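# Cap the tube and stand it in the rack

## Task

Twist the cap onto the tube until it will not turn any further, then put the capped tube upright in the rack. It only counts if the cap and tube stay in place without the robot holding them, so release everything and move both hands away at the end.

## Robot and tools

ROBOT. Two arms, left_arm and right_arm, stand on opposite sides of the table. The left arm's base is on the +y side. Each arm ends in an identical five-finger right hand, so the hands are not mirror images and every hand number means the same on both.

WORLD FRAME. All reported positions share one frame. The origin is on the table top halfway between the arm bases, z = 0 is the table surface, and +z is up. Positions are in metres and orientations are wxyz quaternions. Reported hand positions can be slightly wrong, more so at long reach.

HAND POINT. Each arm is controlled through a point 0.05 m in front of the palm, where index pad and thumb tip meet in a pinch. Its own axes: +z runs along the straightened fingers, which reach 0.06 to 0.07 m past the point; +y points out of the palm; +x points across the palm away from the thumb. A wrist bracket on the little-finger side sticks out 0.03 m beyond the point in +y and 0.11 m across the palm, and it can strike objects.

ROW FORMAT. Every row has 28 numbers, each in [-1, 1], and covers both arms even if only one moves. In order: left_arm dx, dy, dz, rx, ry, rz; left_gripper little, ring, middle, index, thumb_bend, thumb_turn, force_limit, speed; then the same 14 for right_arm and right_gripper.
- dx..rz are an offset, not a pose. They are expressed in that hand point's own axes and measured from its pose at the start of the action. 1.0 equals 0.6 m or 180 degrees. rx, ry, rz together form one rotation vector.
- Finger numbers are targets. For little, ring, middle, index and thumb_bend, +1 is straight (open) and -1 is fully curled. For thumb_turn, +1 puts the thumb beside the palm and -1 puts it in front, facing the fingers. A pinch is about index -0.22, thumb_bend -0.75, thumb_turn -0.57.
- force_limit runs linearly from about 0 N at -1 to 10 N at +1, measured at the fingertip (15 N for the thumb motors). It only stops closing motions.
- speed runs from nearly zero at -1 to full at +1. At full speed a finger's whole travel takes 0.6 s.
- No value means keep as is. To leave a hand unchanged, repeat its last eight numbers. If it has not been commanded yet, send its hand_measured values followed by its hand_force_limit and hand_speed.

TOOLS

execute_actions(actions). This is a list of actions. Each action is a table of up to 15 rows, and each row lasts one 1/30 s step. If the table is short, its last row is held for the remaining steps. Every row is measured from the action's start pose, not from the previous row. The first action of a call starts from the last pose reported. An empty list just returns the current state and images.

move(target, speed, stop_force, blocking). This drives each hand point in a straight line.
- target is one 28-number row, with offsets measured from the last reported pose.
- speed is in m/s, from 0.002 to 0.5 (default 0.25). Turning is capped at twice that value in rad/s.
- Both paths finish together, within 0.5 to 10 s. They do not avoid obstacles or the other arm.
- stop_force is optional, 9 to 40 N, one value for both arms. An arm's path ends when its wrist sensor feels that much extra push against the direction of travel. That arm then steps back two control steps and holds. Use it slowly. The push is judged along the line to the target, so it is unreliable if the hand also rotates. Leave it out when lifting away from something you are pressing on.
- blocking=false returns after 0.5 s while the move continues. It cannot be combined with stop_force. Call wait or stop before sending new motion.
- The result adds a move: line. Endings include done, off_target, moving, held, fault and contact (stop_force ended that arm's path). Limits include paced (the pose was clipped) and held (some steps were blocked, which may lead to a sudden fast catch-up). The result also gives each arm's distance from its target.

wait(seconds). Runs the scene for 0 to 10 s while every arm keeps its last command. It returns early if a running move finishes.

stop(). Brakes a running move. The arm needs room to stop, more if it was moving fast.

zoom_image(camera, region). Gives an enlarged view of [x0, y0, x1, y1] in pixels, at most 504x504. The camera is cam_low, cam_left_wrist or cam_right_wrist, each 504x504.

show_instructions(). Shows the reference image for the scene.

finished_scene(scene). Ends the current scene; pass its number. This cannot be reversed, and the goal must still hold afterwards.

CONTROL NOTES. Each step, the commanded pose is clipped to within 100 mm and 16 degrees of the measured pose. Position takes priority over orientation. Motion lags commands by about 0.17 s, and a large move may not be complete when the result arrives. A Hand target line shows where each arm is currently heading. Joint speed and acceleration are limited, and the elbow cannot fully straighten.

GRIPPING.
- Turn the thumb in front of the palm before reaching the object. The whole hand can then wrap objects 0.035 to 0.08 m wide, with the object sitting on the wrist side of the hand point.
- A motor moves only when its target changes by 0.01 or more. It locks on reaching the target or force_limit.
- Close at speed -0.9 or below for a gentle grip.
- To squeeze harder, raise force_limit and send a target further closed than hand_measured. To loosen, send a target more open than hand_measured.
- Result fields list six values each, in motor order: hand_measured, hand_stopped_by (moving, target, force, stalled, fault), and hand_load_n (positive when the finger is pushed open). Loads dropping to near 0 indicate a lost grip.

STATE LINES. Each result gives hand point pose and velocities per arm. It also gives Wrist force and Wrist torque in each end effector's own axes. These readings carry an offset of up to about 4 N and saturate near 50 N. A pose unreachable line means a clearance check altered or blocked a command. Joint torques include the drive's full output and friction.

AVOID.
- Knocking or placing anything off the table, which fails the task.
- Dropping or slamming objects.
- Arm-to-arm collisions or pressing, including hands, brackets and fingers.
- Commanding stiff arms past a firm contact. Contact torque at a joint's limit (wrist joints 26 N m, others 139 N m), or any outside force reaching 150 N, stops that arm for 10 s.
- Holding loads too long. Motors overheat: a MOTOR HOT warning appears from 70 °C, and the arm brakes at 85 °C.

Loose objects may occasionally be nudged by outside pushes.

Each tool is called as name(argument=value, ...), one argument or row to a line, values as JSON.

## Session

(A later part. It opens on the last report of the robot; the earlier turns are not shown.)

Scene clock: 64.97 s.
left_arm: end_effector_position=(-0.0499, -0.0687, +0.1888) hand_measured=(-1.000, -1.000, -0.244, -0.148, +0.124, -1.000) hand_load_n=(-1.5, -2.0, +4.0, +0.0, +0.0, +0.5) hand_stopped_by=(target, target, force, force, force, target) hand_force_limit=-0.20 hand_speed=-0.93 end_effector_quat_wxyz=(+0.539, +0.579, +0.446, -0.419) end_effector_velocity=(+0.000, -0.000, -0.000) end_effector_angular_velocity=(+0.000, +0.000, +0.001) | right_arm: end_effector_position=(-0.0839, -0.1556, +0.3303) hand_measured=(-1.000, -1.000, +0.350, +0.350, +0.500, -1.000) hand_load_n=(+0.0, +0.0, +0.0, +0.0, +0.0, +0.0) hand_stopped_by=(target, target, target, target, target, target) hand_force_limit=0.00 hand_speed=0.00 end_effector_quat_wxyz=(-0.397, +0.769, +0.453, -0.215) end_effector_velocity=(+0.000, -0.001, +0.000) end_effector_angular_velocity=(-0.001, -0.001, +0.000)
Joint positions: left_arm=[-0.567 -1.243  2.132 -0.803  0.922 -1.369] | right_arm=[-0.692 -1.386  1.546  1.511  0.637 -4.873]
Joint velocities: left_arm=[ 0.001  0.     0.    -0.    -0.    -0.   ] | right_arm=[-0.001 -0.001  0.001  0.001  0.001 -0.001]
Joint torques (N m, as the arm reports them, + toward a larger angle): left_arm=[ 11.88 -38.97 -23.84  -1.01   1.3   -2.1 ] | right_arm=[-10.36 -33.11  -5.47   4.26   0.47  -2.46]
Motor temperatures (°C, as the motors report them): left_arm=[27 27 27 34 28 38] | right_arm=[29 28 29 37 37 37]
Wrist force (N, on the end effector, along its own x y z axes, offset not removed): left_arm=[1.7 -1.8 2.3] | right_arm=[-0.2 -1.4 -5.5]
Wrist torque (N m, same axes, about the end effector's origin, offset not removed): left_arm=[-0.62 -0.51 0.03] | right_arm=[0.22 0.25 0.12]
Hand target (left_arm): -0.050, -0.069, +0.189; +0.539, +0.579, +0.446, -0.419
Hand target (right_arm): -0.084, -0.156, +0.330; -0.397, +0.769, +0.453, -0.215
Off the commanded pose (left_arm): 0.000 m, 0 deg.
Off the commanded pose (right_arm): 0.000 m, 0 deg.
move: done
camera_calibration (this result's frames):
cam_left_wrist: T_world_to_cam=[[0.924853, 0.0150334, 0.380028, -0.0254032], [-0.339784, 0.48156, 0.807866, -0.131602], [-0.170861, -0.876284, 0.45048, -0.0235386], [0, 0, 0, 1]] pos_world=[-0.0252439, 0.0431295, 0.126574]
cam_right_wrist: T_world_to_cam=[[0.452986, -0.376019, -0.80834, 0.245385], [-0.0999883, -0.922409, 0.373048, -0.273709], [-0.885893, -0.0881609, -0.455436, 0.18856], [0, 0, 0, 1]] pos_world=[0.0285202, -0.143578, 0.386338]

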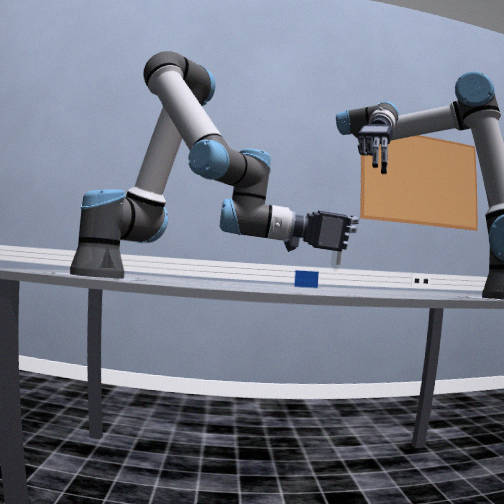

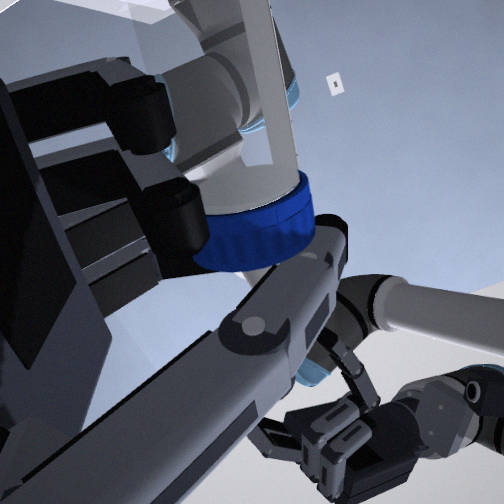

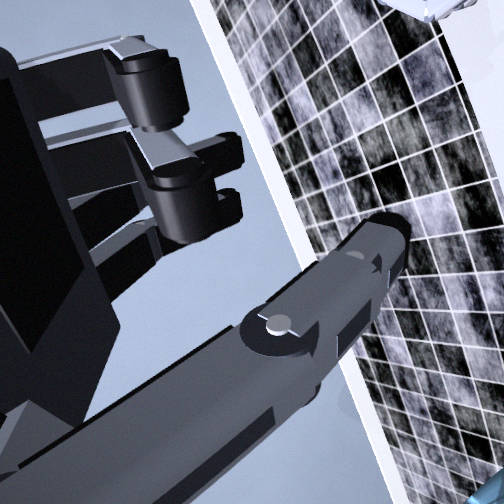

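move(
  target=[-0.07,0.02,0,0,0,-0.055,-1,-1,-0.3,-0.16,0.07,-1,-0.2,-0.93,-0.1,0,-0.1,-0.01,0.4,0.29,-1,-1,0.35,0.35,0.5,-1,0,0],
  speed=0.4,
)

zoom_image(
  camera="cam_low",
  region=[290,180,380,270],
)

Scene clock: 67.93 s.
left_arm: end_effector_position=(-0.0490, -0.0718, +0.2323) hand_measured=(-1.000, -1.000, -0.244, -0.148, +0.124, -1.000) hand_load_n=(-1.5, -2.0, +4.0, +0.0, +0.0, +0.5) hand_stopped_by=(target, target, force, force, force, target) hand_force_limit=-0.20 hand_speed=-0.93 end_effector_quat_wxyz=(+0.501, +0.538, +0.495, -0.464) end_effector_velocity=(+0.000, +0.000, +0.000) end_effector_angular_velocity=(-0.000, +0.001, +0.001) | right_arm: end_effector_position=(-0.0724, -0.2324, +0.3646) hand_measured=(-1.000, -1.000, +0.350, +0.350, +0.500, -1.000) hand_load_n=(+0.0, +0.0, +0.0, +0.0, +0.0, +0.0) hand_stopped_by=(target, target, target, target, target, target) hand_force_limit=0.00 hand_speed=0.00 end_effector_quat_wxyz=(+0.441, -0.863, +0.214, -0.125) end_effector_velocity=(-0.000, +0.000, -0.001) end_effector_angular_velocity=(-0.006, -0.005, -0.012)
Joint positions: left_arm=[-0.574 -1.337  2.07  -0.647  0.915 -1.543] | right_arm=[-0.248 -1.919  1.721  0.846  1.853 -2.966]
Joint velocities: left_arm=[ 0.    -0.     0.     0.    -0.    -0.001] | right_arm=[ 0.018  0.011 -0.005  0.004  0.028  0.014]
Joint torques (N m, as the arm reports them, + toward a larger angle): left_arm=[-10.78 -39.36 -28.23   0.72  -1.66  -2.49] | right_arm=[ 10.54   3.43 -31.99   2.25   2.79   2.2 ]
Motor temperatures (°C, as the motors report them): left_arm=[27 27 27 34 28 38] | right_arm=[29 28 29 37 37 37]
Wrist force (N, on the end effector, along its own x y z axes, offset not removed): left_arm=[2.5 -2.0 1.6] | right_arm=[-0.4 -2.0 -1.0]
Wrist torque (N m, same axes, about the end effector's origin, offset not removed): left_arm=[-0.62 -0.63 0.02] | right_arm=[-0.25 0.34 -0.04]
Hand target (left_arm): -0.049, -0.072, +0.232; +0.501, +0.538, +0.495, -0.464
Hand target (right_arm): -0.072, -0.232, +0.365; -0.440, +0.863, -0.215, +0.126
Off the commanded pose (left_arm): 0.000 m, 0 deg.
Off the commanded pose (right_arm): 0.001 m, 0 deg.
move: done
camera_calibration (this result's frames):
cam_left_wrist: T_world_to_cam=[[0.976089, 0.0261261, 0.215794, -0.00130579], [-0.201801, 0.477859, 0.854943, -0.169464], [-0.0807829, -0.878048, 0.471705, -0.0463553], [0, 0, 0, 1]] pos_world=[-0.0366682, 0.0403116, 0.167029]
cam_right_wrist: T_world_to_cam=[[-0.363085, -0.449049, -0.816409, 0.165852], [-0.925968, 0.0763844, 0.369796, -0.182721], [-0.103696, 0.890236, -0.443539, 0.487314], [0, 0, 0, 1]] pos_world=[-0.058443, -0.345392, 0.419116]

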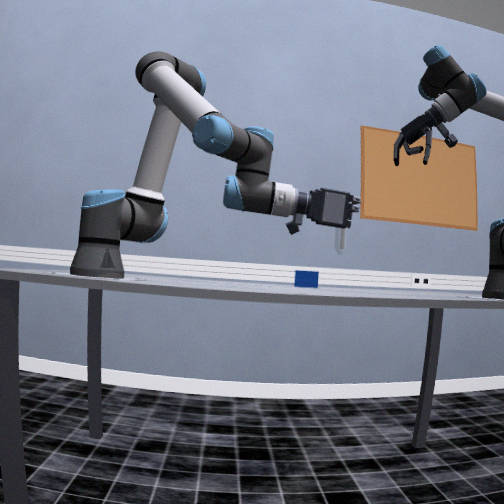

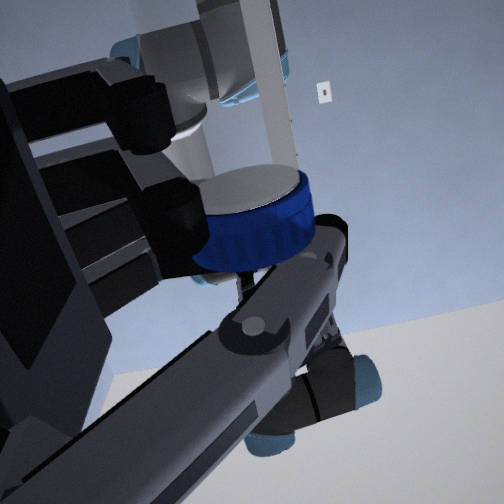

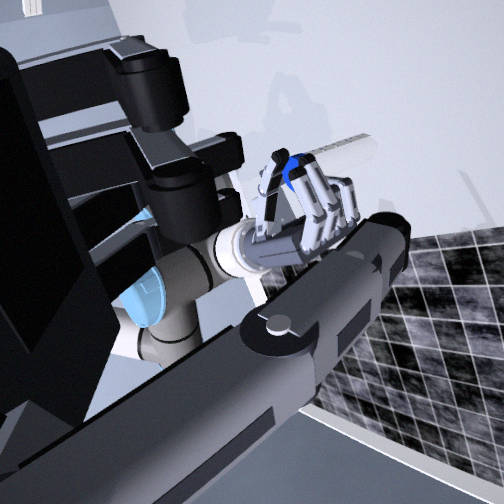

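Region (290, 180, 380, 270) of cam_low's 504x504 image, scaled by 5.600, with more detail than that image has.

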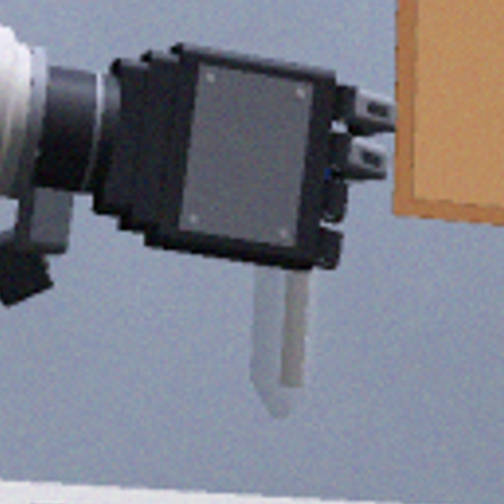

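move(
  target=[0.072,0.897,0,-0.189,0.015,-0.013,-1,-1,-0.3,-0.16,0.07,-1,-0.2,-0.93,0.906,-0.116,0.434,0,0,0,-1,-1,0.35,0.35,0.5,-1,0,0],
  speed=0.18,
)

zoom_image(
  camera="cam_low",
  region=[270,210,360,300],
)

Scene clock: 72.30 s.
left_arm: end_effector_position=(+0.4913, -0.0731, +0.2357) hand_measured=(-1.000, -1.000, -0.244, -0.148, +0.124, -1.000) hand_load_n=(-1.5, -2.0, +4.0, +0.0, +0.0, +0.5) hand_stopped_by=(target, target, force, force, force, target) hand_force_limit=-0.20 hand_speed=-0.93 end_effector_quat_wxyz=(+0.617, +0.369, +0.629, -0.296) end_effector_velocity=(+0.002, -0.001, +0.001) end_effector_angular_velocity=(+0.000, -0.001, +0.001) | right_arm: end_effector_position=(+0.5276, -0.2741, +0.2839) hand_measured=(-1.000, -1.000, +0.350, +0.350, +0.500, -1.000) hand_load_n=(+0.0, +0.0, +0.0, +0.0, +0.0, +0.0) hand_stopped_by=(target, target, target, target, target, target) hand_force_limit=0.00 hand_speed=0.00 end_effector_quat_wxyz=(+0.440, -0.863, +0.214, -0.126) end_effector_velocity=(+0.003, +0.000, +0.000) end_effector_angular_velocity=(-0.001, +0.001, +0.001)
Joint positions: left_arm=[ 0.383 -1.072  1.668 -0.53   1.274 -1.507] | right_arm=[-1.598 -1.099  1.103  0.918  0.816 -3.912]
Joint velocities: left_arm=[ 0.002  0.002 -0.005  0.002  0.001  0.001] | right_arm=[ 0.001  0.008 -0.013  0.006  0.    -0.001]
Joint torques (N m, as the arm reports them, + toward a larger angle): left_arm=[ 11.79 -26.47 -30.19   0.36   1.26   2.29] | right_arm=[  9.6  -30.64 -32.11   3.15   1.88  -2.37]
Motor temperatures (°C, as the motors report them): left_arm=[27 27 27 34 28 38] | right_arm=[29 28 29 37 37 37]
Wrist force (N, on the end effector, along its own x y z axes, offset not removed): left_arm=[1.0 -0.9 1.0] | right_arm=[0.8 -1.5 -3.0]
Wrist torque (N m, same axes, about the end effector's origin, offset not removed): left_arm=[-0.43 -0.38 -0.05] | right_arm=[0.34 0.17 0.22]
Hand target (left_arm): +0.491, -0.073, +0.236; +0.617, +0.369, +0.629, -0.296
Hand target (right_arm): +0.528, -0.274, +0.284; -0.440, +0.863, -0.214, +0.126
Off the commanded pose (left_arm): 0.003 m, 0 deg.
Off the commanded pose (right_arm): 0.001 m, 0 deg.
move: done
camera_calibration (this result's frames):
cam_left_wrist: T_world_to_cam=[[0.791621, 0.570797, 0.218007, -0.399434], [-0.439527, 0.284115, 0.852112, 0.0405907], [0.424444, -0.77037, 0.475792, -0.246723], [0, 0, 0, 1]] pos_world=[0.438761, 0.0263958, 0.16988]
cam_right_wrist: T_world_to_cam=[[-0.36198, -0.449753, -0.816513, 0.298377], [-0.926491, 0.0769038, 0.368376, 0.406758], [-0.102885, 0.889836, -0.44453, 0.550591], [0, 0, 0, 1]] pos_world=[0.541511, -0.387021, 0.338543]

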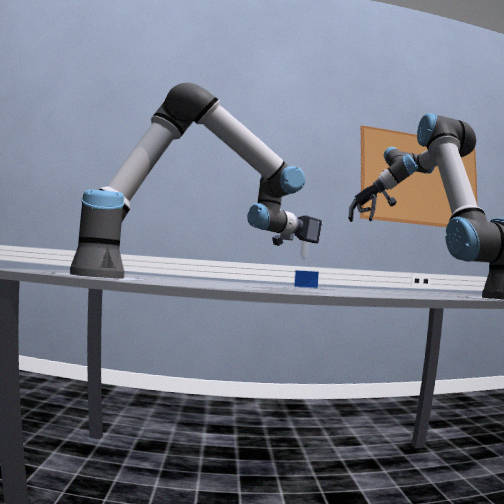

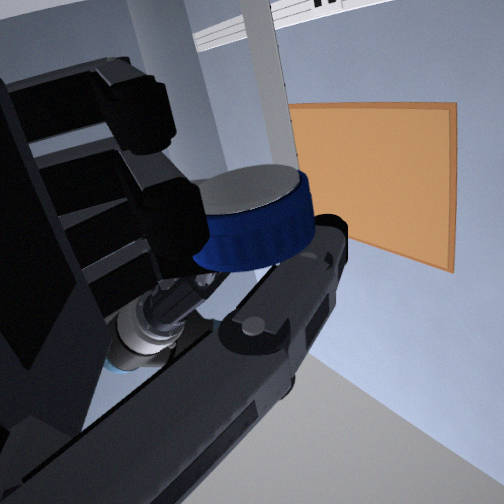

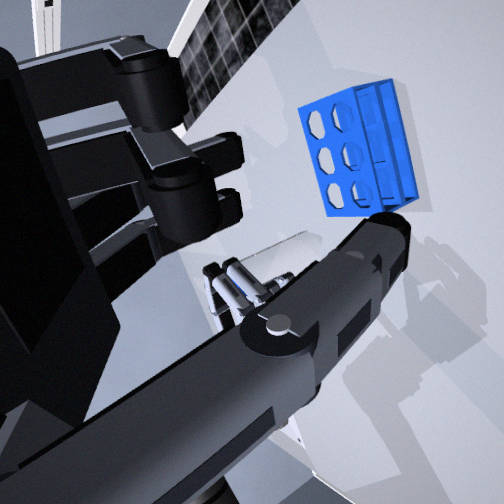

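Region (270, 210, 360, 300) of cam_low's 504x504 image, scaled by 5.600, with more detail than that image has.

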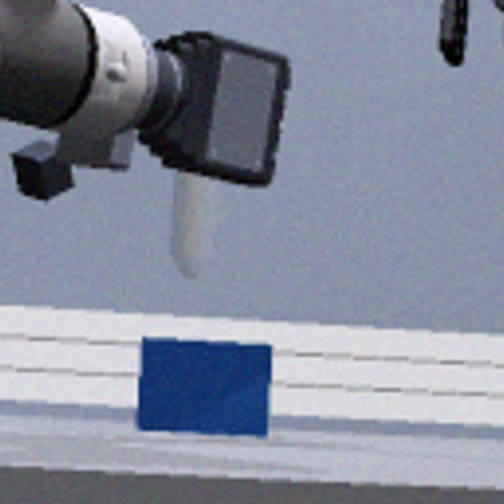

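move(
  target=[0.055,0.05,0.023,0,0,0,-1,-1,-0.3,-0.16,0.07,-1,-0.2,-0.93,0,0,0,0,0,0,-1,-1,0.35,0.35,0.5,-1,0,0],
  speed=0.08,
)

zoom_image(
  camera="cam_low",
  region=[270,210,360,300],
)

zoom_image(
  camera="cam_right_wrist",
  region=[240,130,400,290],
)

Scene clock: 73.73 s.
left_arm: end_effector_position=(+0.5248, -0.0645, +0.2047) hand_measured=(-1.000, -1.000, -0.244, -0.148, +0.124, -1.000) hand_load_n=(-1.5, -2.0, +4.0, +0.0, +0.0, +0.5) hand_stopped_by=(target, target, force, force, force, target) hand_force_limit=-0.20 hand_speed=-0.93 end_effector_quat_wxyz=(+0.617, +0.369, +0.629, -0.296) end_effector_velocity=(+0.002, -0.000, -0.003) end_effector_angular_velocity=(+0.002, -0.000, -0.001) | right_arm: end_effector_position=(+0.5276, -0.2741, +0.2839) hand_measured=(-1.000, -1.000, +0.350, +0.350, +0.500, -1.000) hand_load_n=(+0.0, +0.0, +0.0, +0.0, +0.0, +0.0) hand_stopped_by=(target, target, target, target, target, target) hand_force_limit=0.00 hand_speed=0.00 end_effector_quat_wxyz=(+0.440, -0.863, +0.214, -0.126) end_effector_velocity=(+0.000, -0.000, -0.000) end_effector_angular_velocity=(+0.000, -0.002, +0.000)
Joint positions: left_arm=[ 0.448 -1.008  1.658 -0.585  1.339 -1.502] | right_arm=[-1.598 -1.099  1.103  0.918  0.816 -3.912]
Joint velocities: left_arm=[ 0.003  0.006 -0.002 -0.002  0.003  0.001] | right_arm=[-0.     0.     0.    -0.002 -0.    -0.   ]
Joint torques (N m, as the arm reports them, + toward a larger angle): left_arm=[ 10.73 -30.79 -29.68  -3.41   1.58   2.48] | right_arm=[ -9.97 -46.33  -7.23  -0.49  -3.36   2.35]
Motor temperatures (°C, as the motors report them): left_arm=[27 27 27 34 28 38] | right_arm=[29 28 29 37 37 37]
Wrist force (N, on the end effector, along its own x y z axes, offset not removed): left_arm=[1.4 -0.7 1.6] | right_arm=[2.0 -0.8 -4.1]
Wrist torque (N m, same axes, about the end effector's origin, offset not removed): left_arm=[-0.44 -0.49 -0.08] | right_arm=[0.11 0.18 -0.06]
Hand target (left_arm): +0.525, -0.064, +0.205; +0.617, +0.369, +0.629, -0.296
Hand target (right_arm): +0.528, -0.274, +0.284; -0.440, +0.863, -0.214, +0.126
Off the commanded pose (left_arm): 0.000 m, 0 deg.
Off the commanded pose (right_arm): 0.000 m, 0 deg.
move: done
camera_calibration (this result's frames):
cam_left_wrist: T_world_to_cam=[[0.791549, 0.570793, 0.218279, -0.424146], [-0.439767, 0.284025, 0.852018, 0.0794109], [0.42433, -0.770406, 0.475835, -0.23957], [0, 0, 0, 1]] pos_world=[0.472311, 0.0349786, 0.138918]
cam_right_wrist: T_world_to_cam=[[-0.361976, -0.449761, -0.81651, 0.298373], [-0.926491, 0.0768896, 0.368379, 0.406749], [-0.102901, 0.889833, -0.444532, 0.550591], [0, 0, 0, 1]] pos_world=[0.54151, -0.387012, 0.338542]

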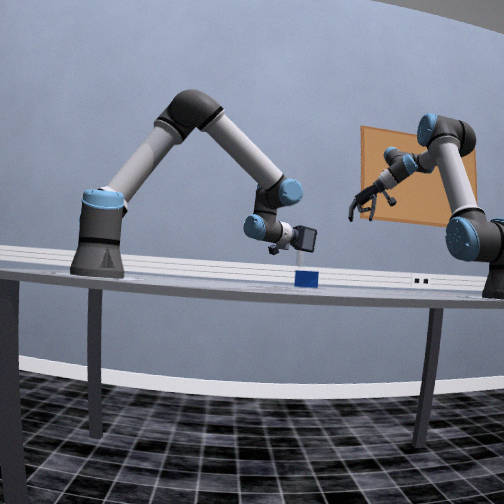

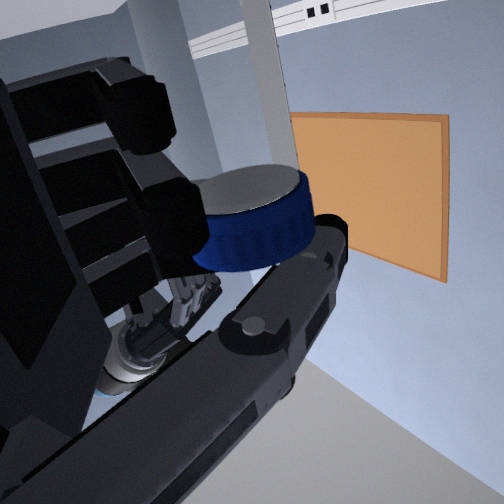

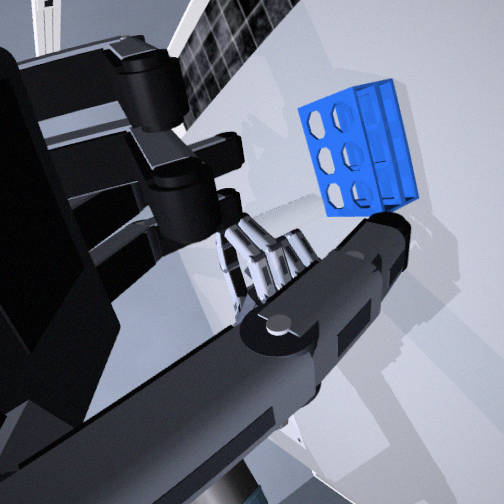

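Region (270, 210, 360, 300) of cam_low's 504x504 image, scaled by 5.600, with more detail than that image has.

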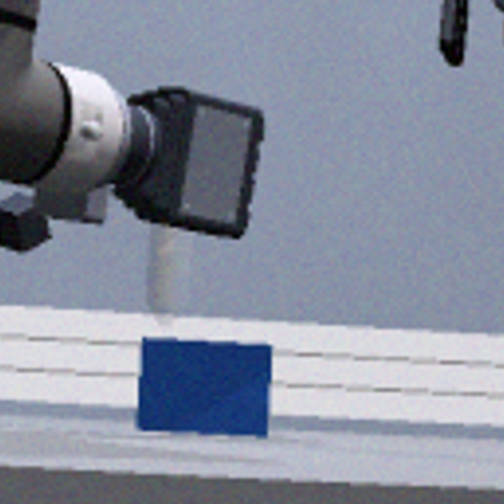

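Region (240, 130, 400, 290) of cam_right_wrist's 504x504 image, scaled by 3.150, with more detail than that image has.

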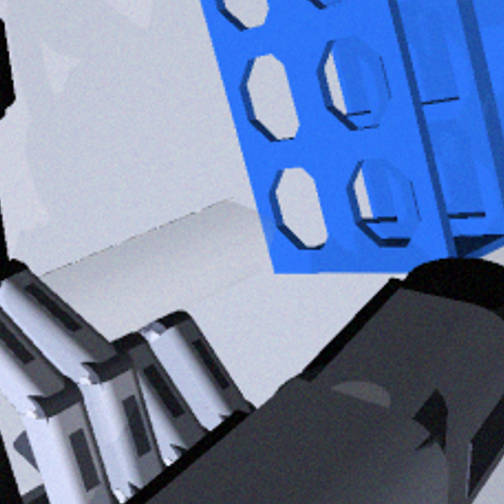

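move(
  target=[0.02,-0.005,0.012,0,0,0,-1,-1,-0.3,-0.16,0.07,-1,-0.2,-0.93,0,0,0,0,0,0,-1,-1,0.35,0.35,0.5,-1,0,0],
  speed=0.04,
)

zoom_image(
  camera="cam_low",
  region=[270,210,360,300],
)

zoom_image(
  camera="cam_right_wrist",
  region=[280,160,380,260],
)

Scene clock: 74.87 s.
left_arm: end_effector_position=(+0.5268, -0.0707, +0.1923) hand_measured=(-1.000, -1.000, -0.244, -0.148, +0.124, -1.000) hand_load_n=(-1.5, -2.0, +4.0, +0.0, +0.0, +0.5) hand_stopped_by=(target, target, force, force, force, target) hand_force_limit=-0.20 hand_speed=-0.93 end_effector_quat_wxyz=(+0.617, +0.369, +0.629, -0.296) end_effector_velocity=(+0.000, -0.001, -0.002) end_effector_angular_velocity=(-0.000, -0.000, +0.000) | right_arm: end_effector_position=(+0.5276, -0.2741, +0.2839) hand_measured=(-1.000, -1.000, +0.350, +0.350, +0.500, -1.000) hand_load_n=(+0.0, +0.0, +0.0, +0.0, +0.0, +0.0) hand_stopped_by=(target, target, target, target, target, target) hand_force_limit=0.00 hand_speed=0.00 end_effector_quat_wxyz=(+0.440, -0.863, +0.214, -0.126) end_effector_velocity=(+0.000, -0.000, +0.000) end_effector_angular_velocity=(-0.001, -0.002, +0.001)
Joint positions: left_arm=[ 0.447 -0.978  1.645 -0.602  1.338 -1.502] | right_arm=[-1.598 -1.099  1.103  0.918  0.816 -3.912]
Joint velocities: left_arm=[-0.     0.005 -0.002 -0.003 -0.    -0.   ] | right_arm=[-0.    -0.001  0.    -0.     0.    -0.002]
Joint torques (N m, as the arm reports them, + toward a larger angle): left_arm=[-10.74 -30.04 -29.5   -3.28  -1.58   0.15] | right_arm=[ -5.56 -44.75  -9.15  -0.26  -3.34   2.25]
Motor temperatures (°C, as the motors report them): left_arm=[27 27 27 34 28 38] | right_arm=[29 28 29 37 37 37]
Wrist force (N, on the end effector, along its own x y z axes, offset not removed): left_arm=[1.8 -1.6 1.7] | right_arm=[-0.4 -3.3 -3.9]
Wrist torque (N m, same axes, about the end effector's origin, offset not removed): left_arm=[-0.57 -0.46 0.01] | right_arm=[-0.22 0.20 -0.10]
Hand target (left_arm): +0.527, -0.071, +0.192; +0.617, +0.369, +0.629, -0.296
Hand target (right_arm): +0.528, -0.274, +0.284; -0.440, +0.863, -0.214, +0.126
Off the commanded pose (left_arm): 0.000 m, 0 deg.
Off the commanded pose (right_arm): 0.000 m, 0 deg.
move: done
camera_calibration (this result's frames):
cam_left_wrist: T_world_to_cam=[[0.791528, 0.570789, 0.218364, -0.419387], [-0.439828, 0.283973, 0.852004, 0.0926715], [0.424305, -0.770428, 0.475822, -0.239267], [0, 0, 0, 1]] pos_world=[0.474238, 0.0287278, 0.126471]
cam_right_wrist: T_world_to_cam=[[-0.36198, -0.449753, -0.816512, 0.298377], [-0.926491, 0.0769033, 0.368376, 0.406757], [-0.102886, 0.889836, -0.444529, 0.550591], [0, 0, 0, 1]] pos_world=[0.541511, -0.387021, 0.338543]

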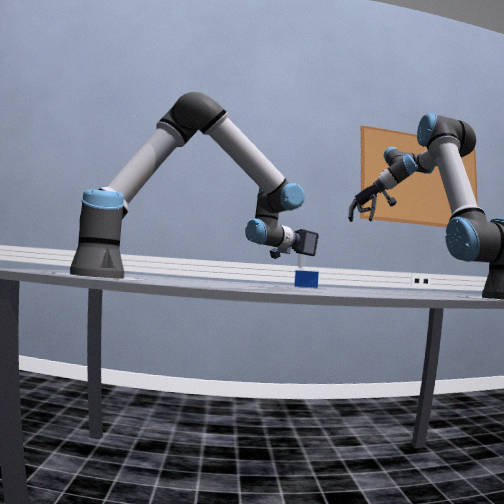

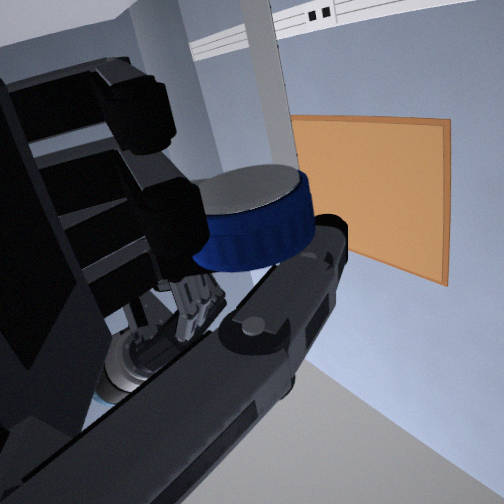

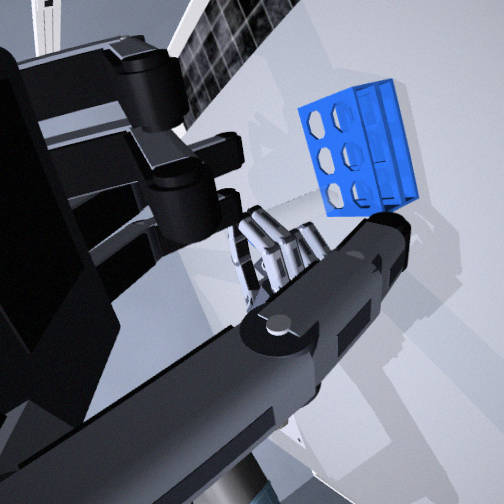

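Region (270, 210, 360, 300) of cam_low's 504x504 image, scaled by 5.600, with more detail than that image has.

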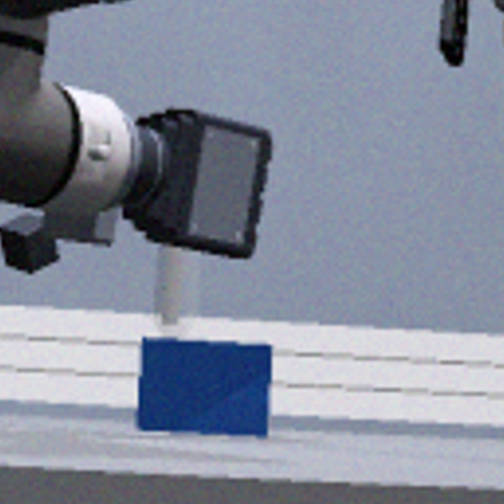

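Region (280, 160, 380, 260) of cam_right_wrist's 504x504 image, scaled by 5.040, with more detail than that image has.

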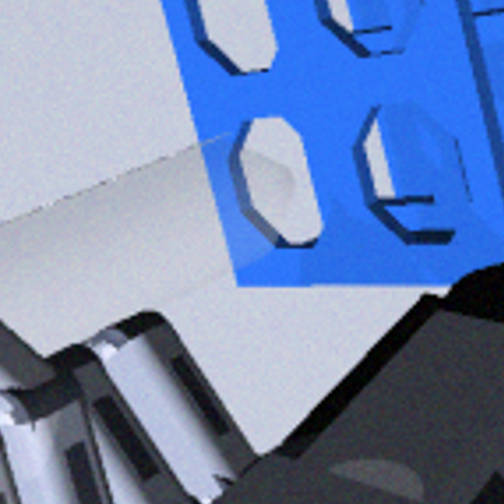

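Centred.

move(
  target=[0.072,-0.0045,0.005,0,0,0,-1,-1,-0.3,-0.16,0.07,-1,-0.2,-0.93,0,0,0,0,0,0,-1,-1,0.35,0.35,0.5,-1,0,0],
  speed=0.025,
  stop_force=10,
)

zoom_image(
  camera="cam_low",
  region=[270,210,360,300],
)

Scene clock: 77.13 s.
left_arm: end_effector_position=(+0.5277, -0.0703, +0.1491) hand_measured=(-1.000, -1.000, -0.244, -0.148, +0.124, -1.000) hand_load_n=(-1.0, -1.5, +3.5, +0.0, +0.5, +0.5) hand_stopped_by=(target, target, force, force, force, target) hand_force_limit=-0.20 hand_speed=-0.93 end_effector_quat_wxyz=(+0.617, +0.369, +0.629, -0.296) end_effector_velocity=(+0.000, -0.000, -0.003) end_effector_angular_velocity=(+0.001, -0.000, -0.000) | right_arm: end_effector_position=(+0.5276, -0.2741, +0.2839) hand_measured=(-1.000, -1.000, +0.350, +0.350, +0.500, -1.000) hand_load_n=(+0.0, +0.0, +0.0, +0.0, +0.0, +0.0) hand_stopped_by=(target, target, target, target, target, target) hand_force_limit=0.00 hand_speed=0.00 end_effector_quat_wxyz=(+0.440, -0.863, +0.214, -0.126) end_effector_velocity=(-0.000, +0.000, -0.000) end_effector_angular_velocity=(+0.000, +0.001, +0.000)
Joint positions: left_arm=[ 0.449 -0.911  1.668 -0.692  1.34  -1.502] | right_arm=[-1.598 -1.099  1.103  0.918  0.816 -3.912]
Joint velocities: left_arm=[ 0.     0.005  0.001 -0.005  0.     0.   ] | right_arm=[ 0.     0.     0.     0.001 -0.     0.   ]
Joint torques (N m, as the arm reports them, + toward a larger angle): left_arm=[ 11.63 -31.8   -6.09  -3.29   1.27   2.58] | right_arm=[ -3.6  -45.04  -9.43  -0.2   -3.16   2.22]
Motor temperatures (°C, as the motors report them): left_arm=[27 27 27 34 28 38] | right_arm=[29 28 29 37 37 37]
Wrist force (N, on the end effector, along its own x y z axes, offset not removed): left_arm=[1.6 -2.0 1.0] | right_arm=[-2.0 -0.5 0.0]
Wrist torque (N m, same axes, about the end effector's origin, offset not removed): left_arm=[-0.51 -0.43 -0.08] | right_arm=[-0.01 0.32 -0.15]
Hand target (left_arm): +0.528, -0.070, +0.149; +0.617, +0.369, +0.629, -0.296
Hand target (right_arm): +0.528, -0.274, +0.284; -0.440, +0.863, -0.214, +0.126
Off the commanded pose (left_arm): 0.000 m, 0 deg.
Off the commanded pose (right_arm): 0.000 m, 0 deg.
move: done
camera_calibration (this result's frames):
cam_left_wrist: T_world_to_cam=[[0.791531, 0.57079, 0.218352, -0.410937], [-0.439812, 0.283967, 0.852014, 0.129738], [0.424316, -0.770429, 0.47581, -0.218769], [0, 0, 0, 1]] pos_world=[0.475156, 0.0291713, 0.0832832]
cam_right_wrist: T_world_to_cam=[[-0.36198, -0.449753, -0.816512, 0.298377], [-0.926491, 0.0769032, 0.368376, 0.406757], [-0.102886, 0.889836, -0.44453, 0.550591], [0, 0, 0, 1]] pos_world=[0.541511, -0.387021, 0.338543]

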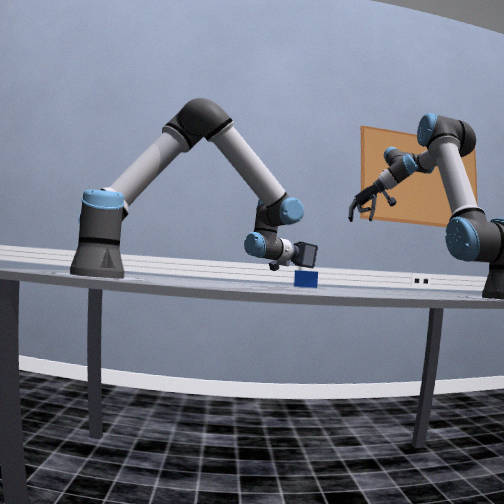

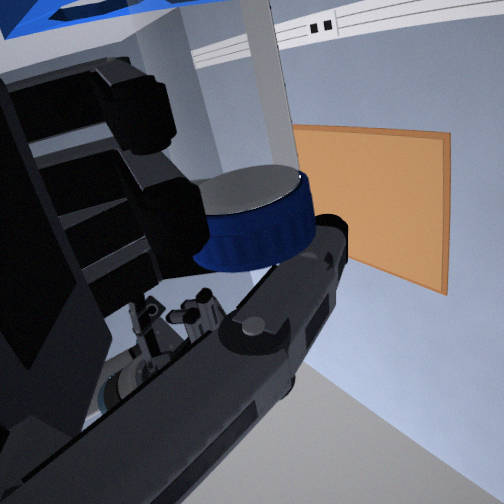

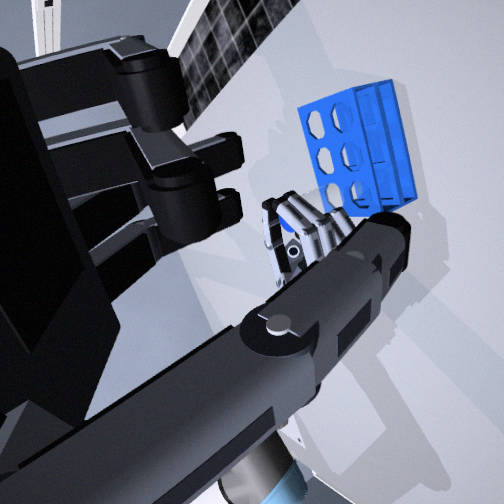

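Region (270, 210, 360, 300) of cam_low's 504x504 image, scaled by 5.600, with more detail than that image has.

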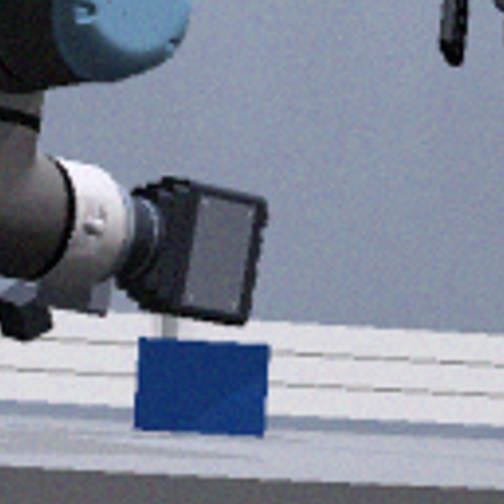

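execute_actions(
  actions=[
    [[0,0,0,0,0,0,-1,-1,1,1,0.9,-1,0,0,0,0,0,0,0,0,-1,-1,0.35,0.35,0.5,-1,0,0]],
    [[0,-0.03,0,0,0,0,-1,-1,1,1,0.9,-1,0,0,0,0,0,0,0,0,-1,-1,0.35,0.35,0.5,-1,0,0]],
  ],
)

move(
  target=[-0.06,-0.05,-0.35,0,0,0,-1,-1,1,1,0.9,-1,0,0,0,0,0,0,0,0,-1,-1,0.35,0.35,0.5,-1,0,0],
)

move(
  target=[0,-0.3,-0.1,0.189,-0.02,-0.02,1,1,1,1,0.9,-1,0,0,-0.202,-0.023,0.395,-0.002,0.09,0.065,-1,-1,0.35,0.35,0.5,-1,0,0],
)

zoom_image(
  camera="cam_low",
  region=[270,210,360,300],
)

Scene clock: 78.53 s.
left_arm: end_effector_position=(+0.5130, -0.0800, +0.1474) hand_measured=(-1.000, -1.000, +1.000, +1.000, +0.900, -1.000) hand_load_n=(+0.0, +0.0, +0.0, +0.0, +0.0, +0.0) hand_stopped_by=(target, target, target, target, target, target) hand_force_limit=0.00 hand_speed=0.00 end_effector_quat_wxyz=(+0.617, +0.369, +0.629, -0.296) end_effector_velocity=(-0.002, -0.001, -0.002) end_effector_angular_velocity=(+0.003, +0.001, +0.001) | right_arm: end_effector_position=(+0.5276, -0.2741, +0.2839) hand_measured=(-1.000, -1.000, +0.350, +0.350, +0.500, -1.000) hand_load_n=(+0.0, +0.0, +0.0, +0.0, +0.0, +0.0) hand_stopped_by=(target, target, target, target, target, target) hand_force_limit=0.00 hand_speed=0.00 end_effector_quat_wxyz=(+0.440, -0.863, +0.214, -0.126) end_effector_velocity=(-0.000, -0.000, +0.000) end_effector_angular_velocity=(+0.001, +0.002, -0.000)
Joint positions: left_arm=[ 0.418 -0.908  1.668 -0.694  1.309 -1.504] | right_arm=[-1.598 -1.099  1.103  0.918  0.816 -3.912]
Joint velocities: left_arm=[-0.005  0.003  0.    -0.    -0.005  0.   ] | right_arm=[-0.     0.     0.     0.001 -0.001  0.001]
Joint torques (N m, as the arm reports them, + toward a larger angle): left_arm=[-12.62 -32.49 -17.28  -3.22  -1.56  -2.53] | right_arm=[ -4.61 -45.38  -8.97  -0.22  -3.04   2.31]
Motor temperatures (°C, as the motors report them): left_arm=[27 27 27 34 28 38] | right_arm=[29 28 29 37 37 37]
Wrist force (N, on the end effector, along its own x y z axes, offset not removed): left_arm=[0.2 -1.7 1.3] | right_arm=[-2.7 -0.7 3.5]
Wrist torque (N m, same axes, about the end effector's origin, offset not removed): left_arm=[-0.49 -0.19 -0.15] | right_arm=[-0.16 0.36 -0.45]
Hand target (left_arm): +0.513, -0.080, +0.147; +0.617, +0.369, +0.629, -0.296
Hand target (right_arm): +0.528, -0.274, +0.284; -0.440, +0.863, -0.214, +0.126
Off the commanded pose (left_arm): 0.000 m, 0 deg.
Off the commanded pose (right_arm): 0.000 m, 0 deg.
camera_calibration (this result's frames):
cam_left_wrist: T_world_to_cam=[[0.79157, 0.57075, 0.218314, -0.393424], [-0.439651, 0.283798, 0.852154, 0.127355], [0.424409, -0.770522, 0.475576, -0.219251], [0, 0, 0, 1]] pos_world=[0.460467, 0.0194658, 0.0816349]
cam_right_wrist: T_world_to_cam=[[-0.36198, -0.449753, -0.816512, 0.298377], [-0.926491, 0.0769033, 0.368376, 0.406757], [-0.102886, 0.889836, -0.444529, 0.550591], [0, 0, 0, 1]] pos_world=[0.541511, -0.387021, 0.338543]

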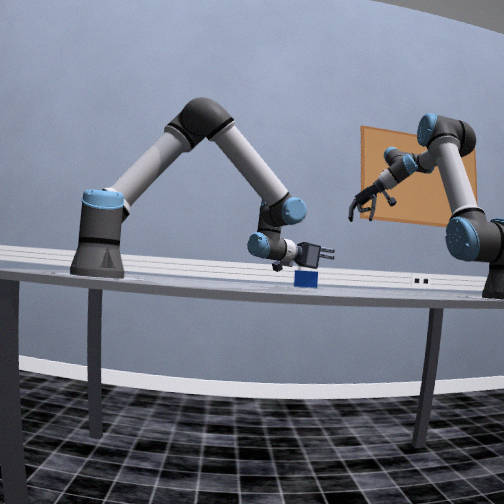

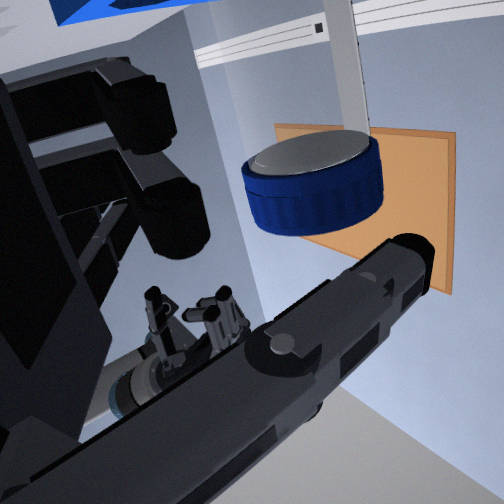

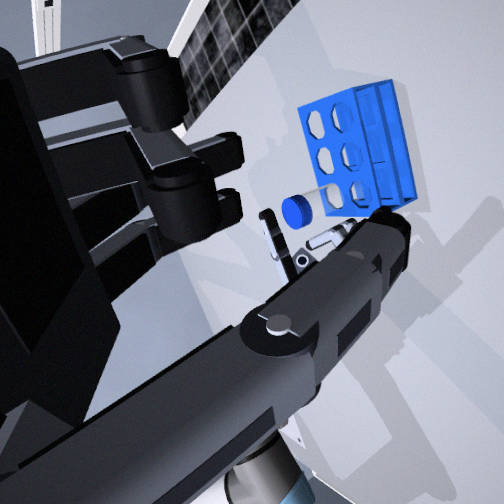

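Scene clock: 80.10 s.
left_arm: end_effector_position=(+0.3695, +0.0730, +0.1943) hand_measured=(-1.000, -1.000, +1.000, +1.000, +0.900, -1.000) hand_load_n=(+0.0, +0.0, +0.0, +0.0, +0.0, +0.0) hand_stopped_by=(target, target, target, target, target, target) hand_force_limit=0.00 hand_speed=0.00 end_effector_quat_wxyz=(+0.617, +0.369, +0.629, -0.296) end_effector_velocity=(-0.002, +0.001, +0.001) end_effector_angular_velocity=(+0.000, -0.001, -0.000) | right_arm: end_effector_position=(+0.5276, -0.2741, +0.2839) hand_measured=(-1.000, -1.000, +0.350, +0.350, +0.500, -1.000) hand_load_n=(+0.0, +0.0, +0.0, +0.0, +0.0, +0.0) hand_stopped_by=(target, target, target, target, target, target) hand_force_limit=0.00 hand_speed=0.00 end_effector_quat_wxyz=(+0.440, -0.863, +0.214, -0.126) end_effector_velocity=(-0.000, -0.000, -0.000) end_effector_angular_velocity=(-0.000, +0.002, -0.001)
Joint positions: left_arm=[ 0.163 -1.369  2.259 -0.816  1.055 -1.525] | right_arm=[-1.598 -1.099  1.103  0.918  0.816 -3.912]
Joint velocities: left_arm=[-0.006 -0.006  0.004  0.002 -0.006  0.   ] | right_arm=[-0.001  0.     0.     0.002  0.     0.   ]
Joint torques (N m, as the arm reports them, + toward a larger angle): left_arm=[-11.46 -35.09  -4.     0.43  -1.93  -2.5 ] | right_arm=[ -3.91 -45.45  -9.81  -0.22  -3.17   2.26]
Motor temperatures (°C, as the motors report them): left_arm=[27 27 27 34 28 38] | right_arm=[29 28 29 37 37 37]
Wrist force (N, on the end effector, along its own x y z axes, offset not removed): left_arm=[1.3 -1.3 2.2] | right_arm=[-0.3 -0.3 0.0]
Wrist torque (N m, same axes, about the end effector's origin, offset not removed): left_arm=[-0.59 -0.40 -0.02] | right_arm=[-0.11 0.19 -0.09]
Hand target (left_arm): +0.369, +0.073, +0.194; +0.617, +0.369, +0.629, -0.296
Hand target (right_arm): +0.528, -0.274, +0.284; -0.440, +0.863, -0.214, +0.126
Off the commanded pose (left_arm): 0.001 m, 0 deg.
Off the commanded pose (right_arm): 0.000 m, 0 deg.
move: done
camera_calibration (this result's frames):
cam_left_wrist: T_world_to_cam=[[0.791846, 0.570756, 0.217296, -0.377273], [-0.43867, 0.283999, 0.852592, -0.0195605], [0.42491, -0.770443, 0.475257, -0.0629031], [0, 0, 0, 1]] pos_world=[0.31689, 0.172423, 0.128552]
cam_right_wrist: T_world_to_cam=[[-0.36198, -0.449753, -0.816513, 0.298377], [-0.926491, 0.0769032, 0.368376, 0.406757], [-0.102886, 0.889836, -0.444529, 0.550591], [0, 0, 0, 1]] pos_world=[0.541511, -0.387021, 0.338543]

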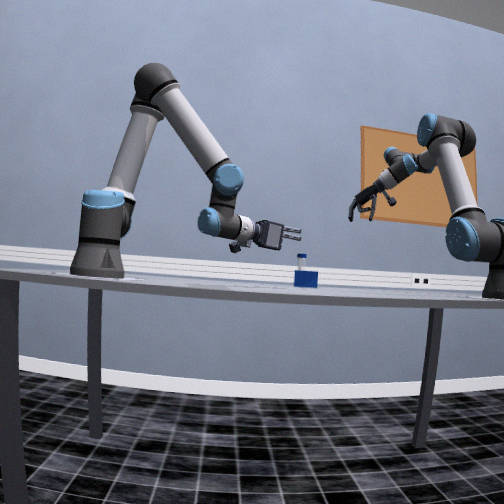

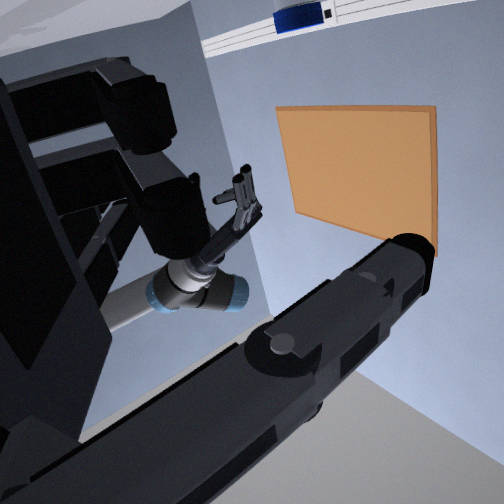

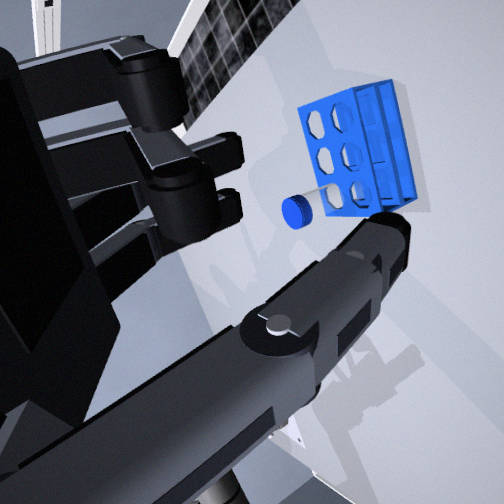

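Scene clock: 81.93 s.
left_arm: end_effector_position=(+0.1868, +0.0230, +0.1831) hand_measured=(+1.000, +1.000, +1.000, +1.000, +0.900, -1.000) hand_load_n=(+0.0, +0.0, +0.0, +0.0, +0.0, +0.0) hand_stopped_by=(target, target, target, target, target, target) hand_force_limit=0.00 hand_speed=0.00 end_effector_quat_wxyz=(+0.491, +0.504, +0.508, -0.497) end_effector_velocity=(-0.001, -0.000, +0.001) end_effector_angular_velocity=(-0.002, +0.001, -0.004) | right_arm: end_effector_position=(+0.5208, -0.0414, +0.1545) hand_measured=(-1.000, -1.000, +0.350, +0.350, +0.500, -1.000) hand_load_n=(+0.0, +0.0, +0.0, +0.0, +0.0, +0.0) hand_stopped_by=(target, target, target, target, target, target) hand_force_limit=0.00 hand_speed=0.00 end_effector_quat_wxyz=(+0.414, -0.812, +0.361, -0.199) end_effector_velocity=(+0.001, +0.002, -0.001) end_effector_angular_velocity=(-0.002, +0.002, -0.004)
Joint positions: left_arm=[-0.018 -1.43   2.407 -0.953  1.468 -1.583] | right_arm=[-1.108 -0.897  1.063  0.456  1.437 -3.267]
Joint velocities: left_arm=[ 0.    -0.001 -0.    -0.001  0.004 -0.   ] | right_arm=[ 0.004  0.007 -0.009  0.004  0.007  0.005]
Joint torques (N m, as the arm reports them, + toward a larger angle): left_arm=[-9.77 -6.99 -3.19 -3.42  1.75 -2.65] | right_arm=[ 10.01 -38.45 -33.12   2.24   2.65   2.35]
Motor temperatures (°C, as the motors report them): left_arm=[27 27 27 34 28 38] | right_arm=[29 28 29 37 37 37]
Wrist force (N, on the end effector, along its own x y z axes, offset not removed): left_arm=[0.9 -2.1 1.1] | right_arm=[2.8 -5.0 -1.7]
Wrist torque (N m, same axes, about the end effector's origin, offset not removed): left_arm=[-0.62 -0.32 0.00] | right_arm=[-0.50 -0.38 -0.13]
Hand target (left_arm): +0.187, +0.023, +0.183; +0.491, +0.504, +0.508, -0.497
Hand target (right_arm): +0.521, -0.041, +0.154; -0.414, +0.812, -0.361, +0.199
Off the commanded pose (left_arm): 0.000 m, 0 deg.
Off the commanded pose (right_arm): 0.000 m, 0 deg.
move: done
camera_calibration (this result's frames):
cam_left_wrist: T_world_to_cam=[[0.991381, 0.0390803, 0.125042, -0.209772], [-0.127206, 0.515403, 0.847454, -0.138502], [-0.0313283, -0.856056, 0.515932, 0.0613464], [0, 0, 0, 1]] pos_world=[0.192268, 0.132098, 0.111954]
cam_right_wrist: T_world_to_cam=[[-0.493533, -0.295364, -0.818037, 0.370082], [-0.84469, 0.386836, 0.369941, 0.400209], [0.207179, 0.873566, -0.440408, 0.122439], [0, 0, 0, 1]] pos_world=[0.495334, -0.152465, 0.20861]

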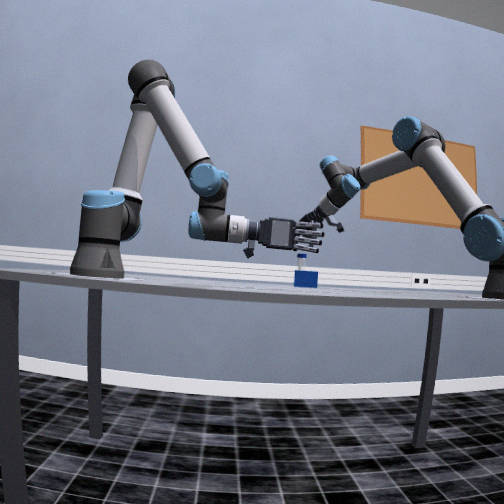

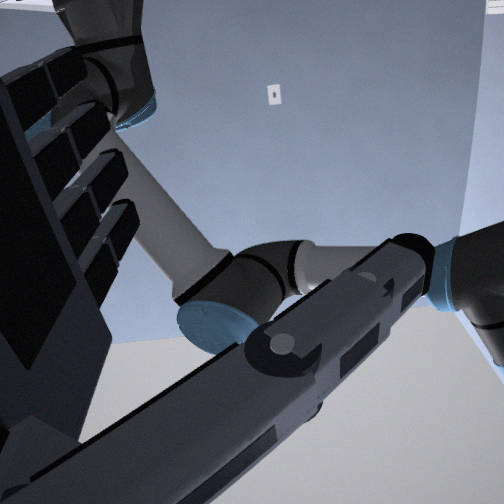

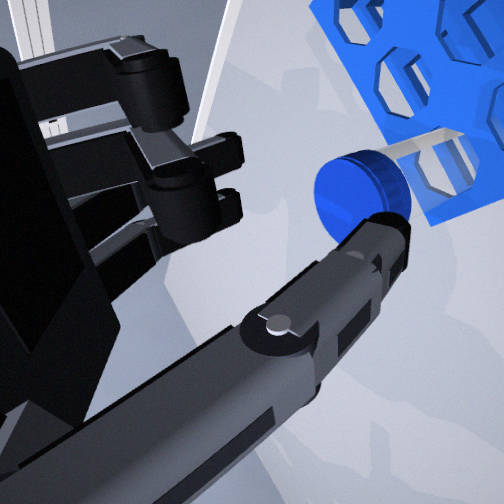

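Region (270, 210, 360, 300) of cam_low's 504x504 image, scaled by 5.600, with more detail than that image has.

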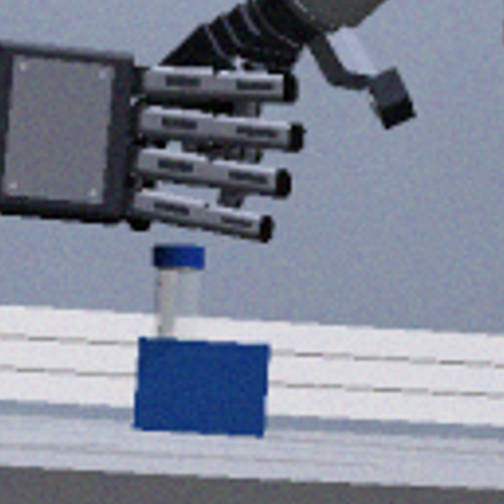

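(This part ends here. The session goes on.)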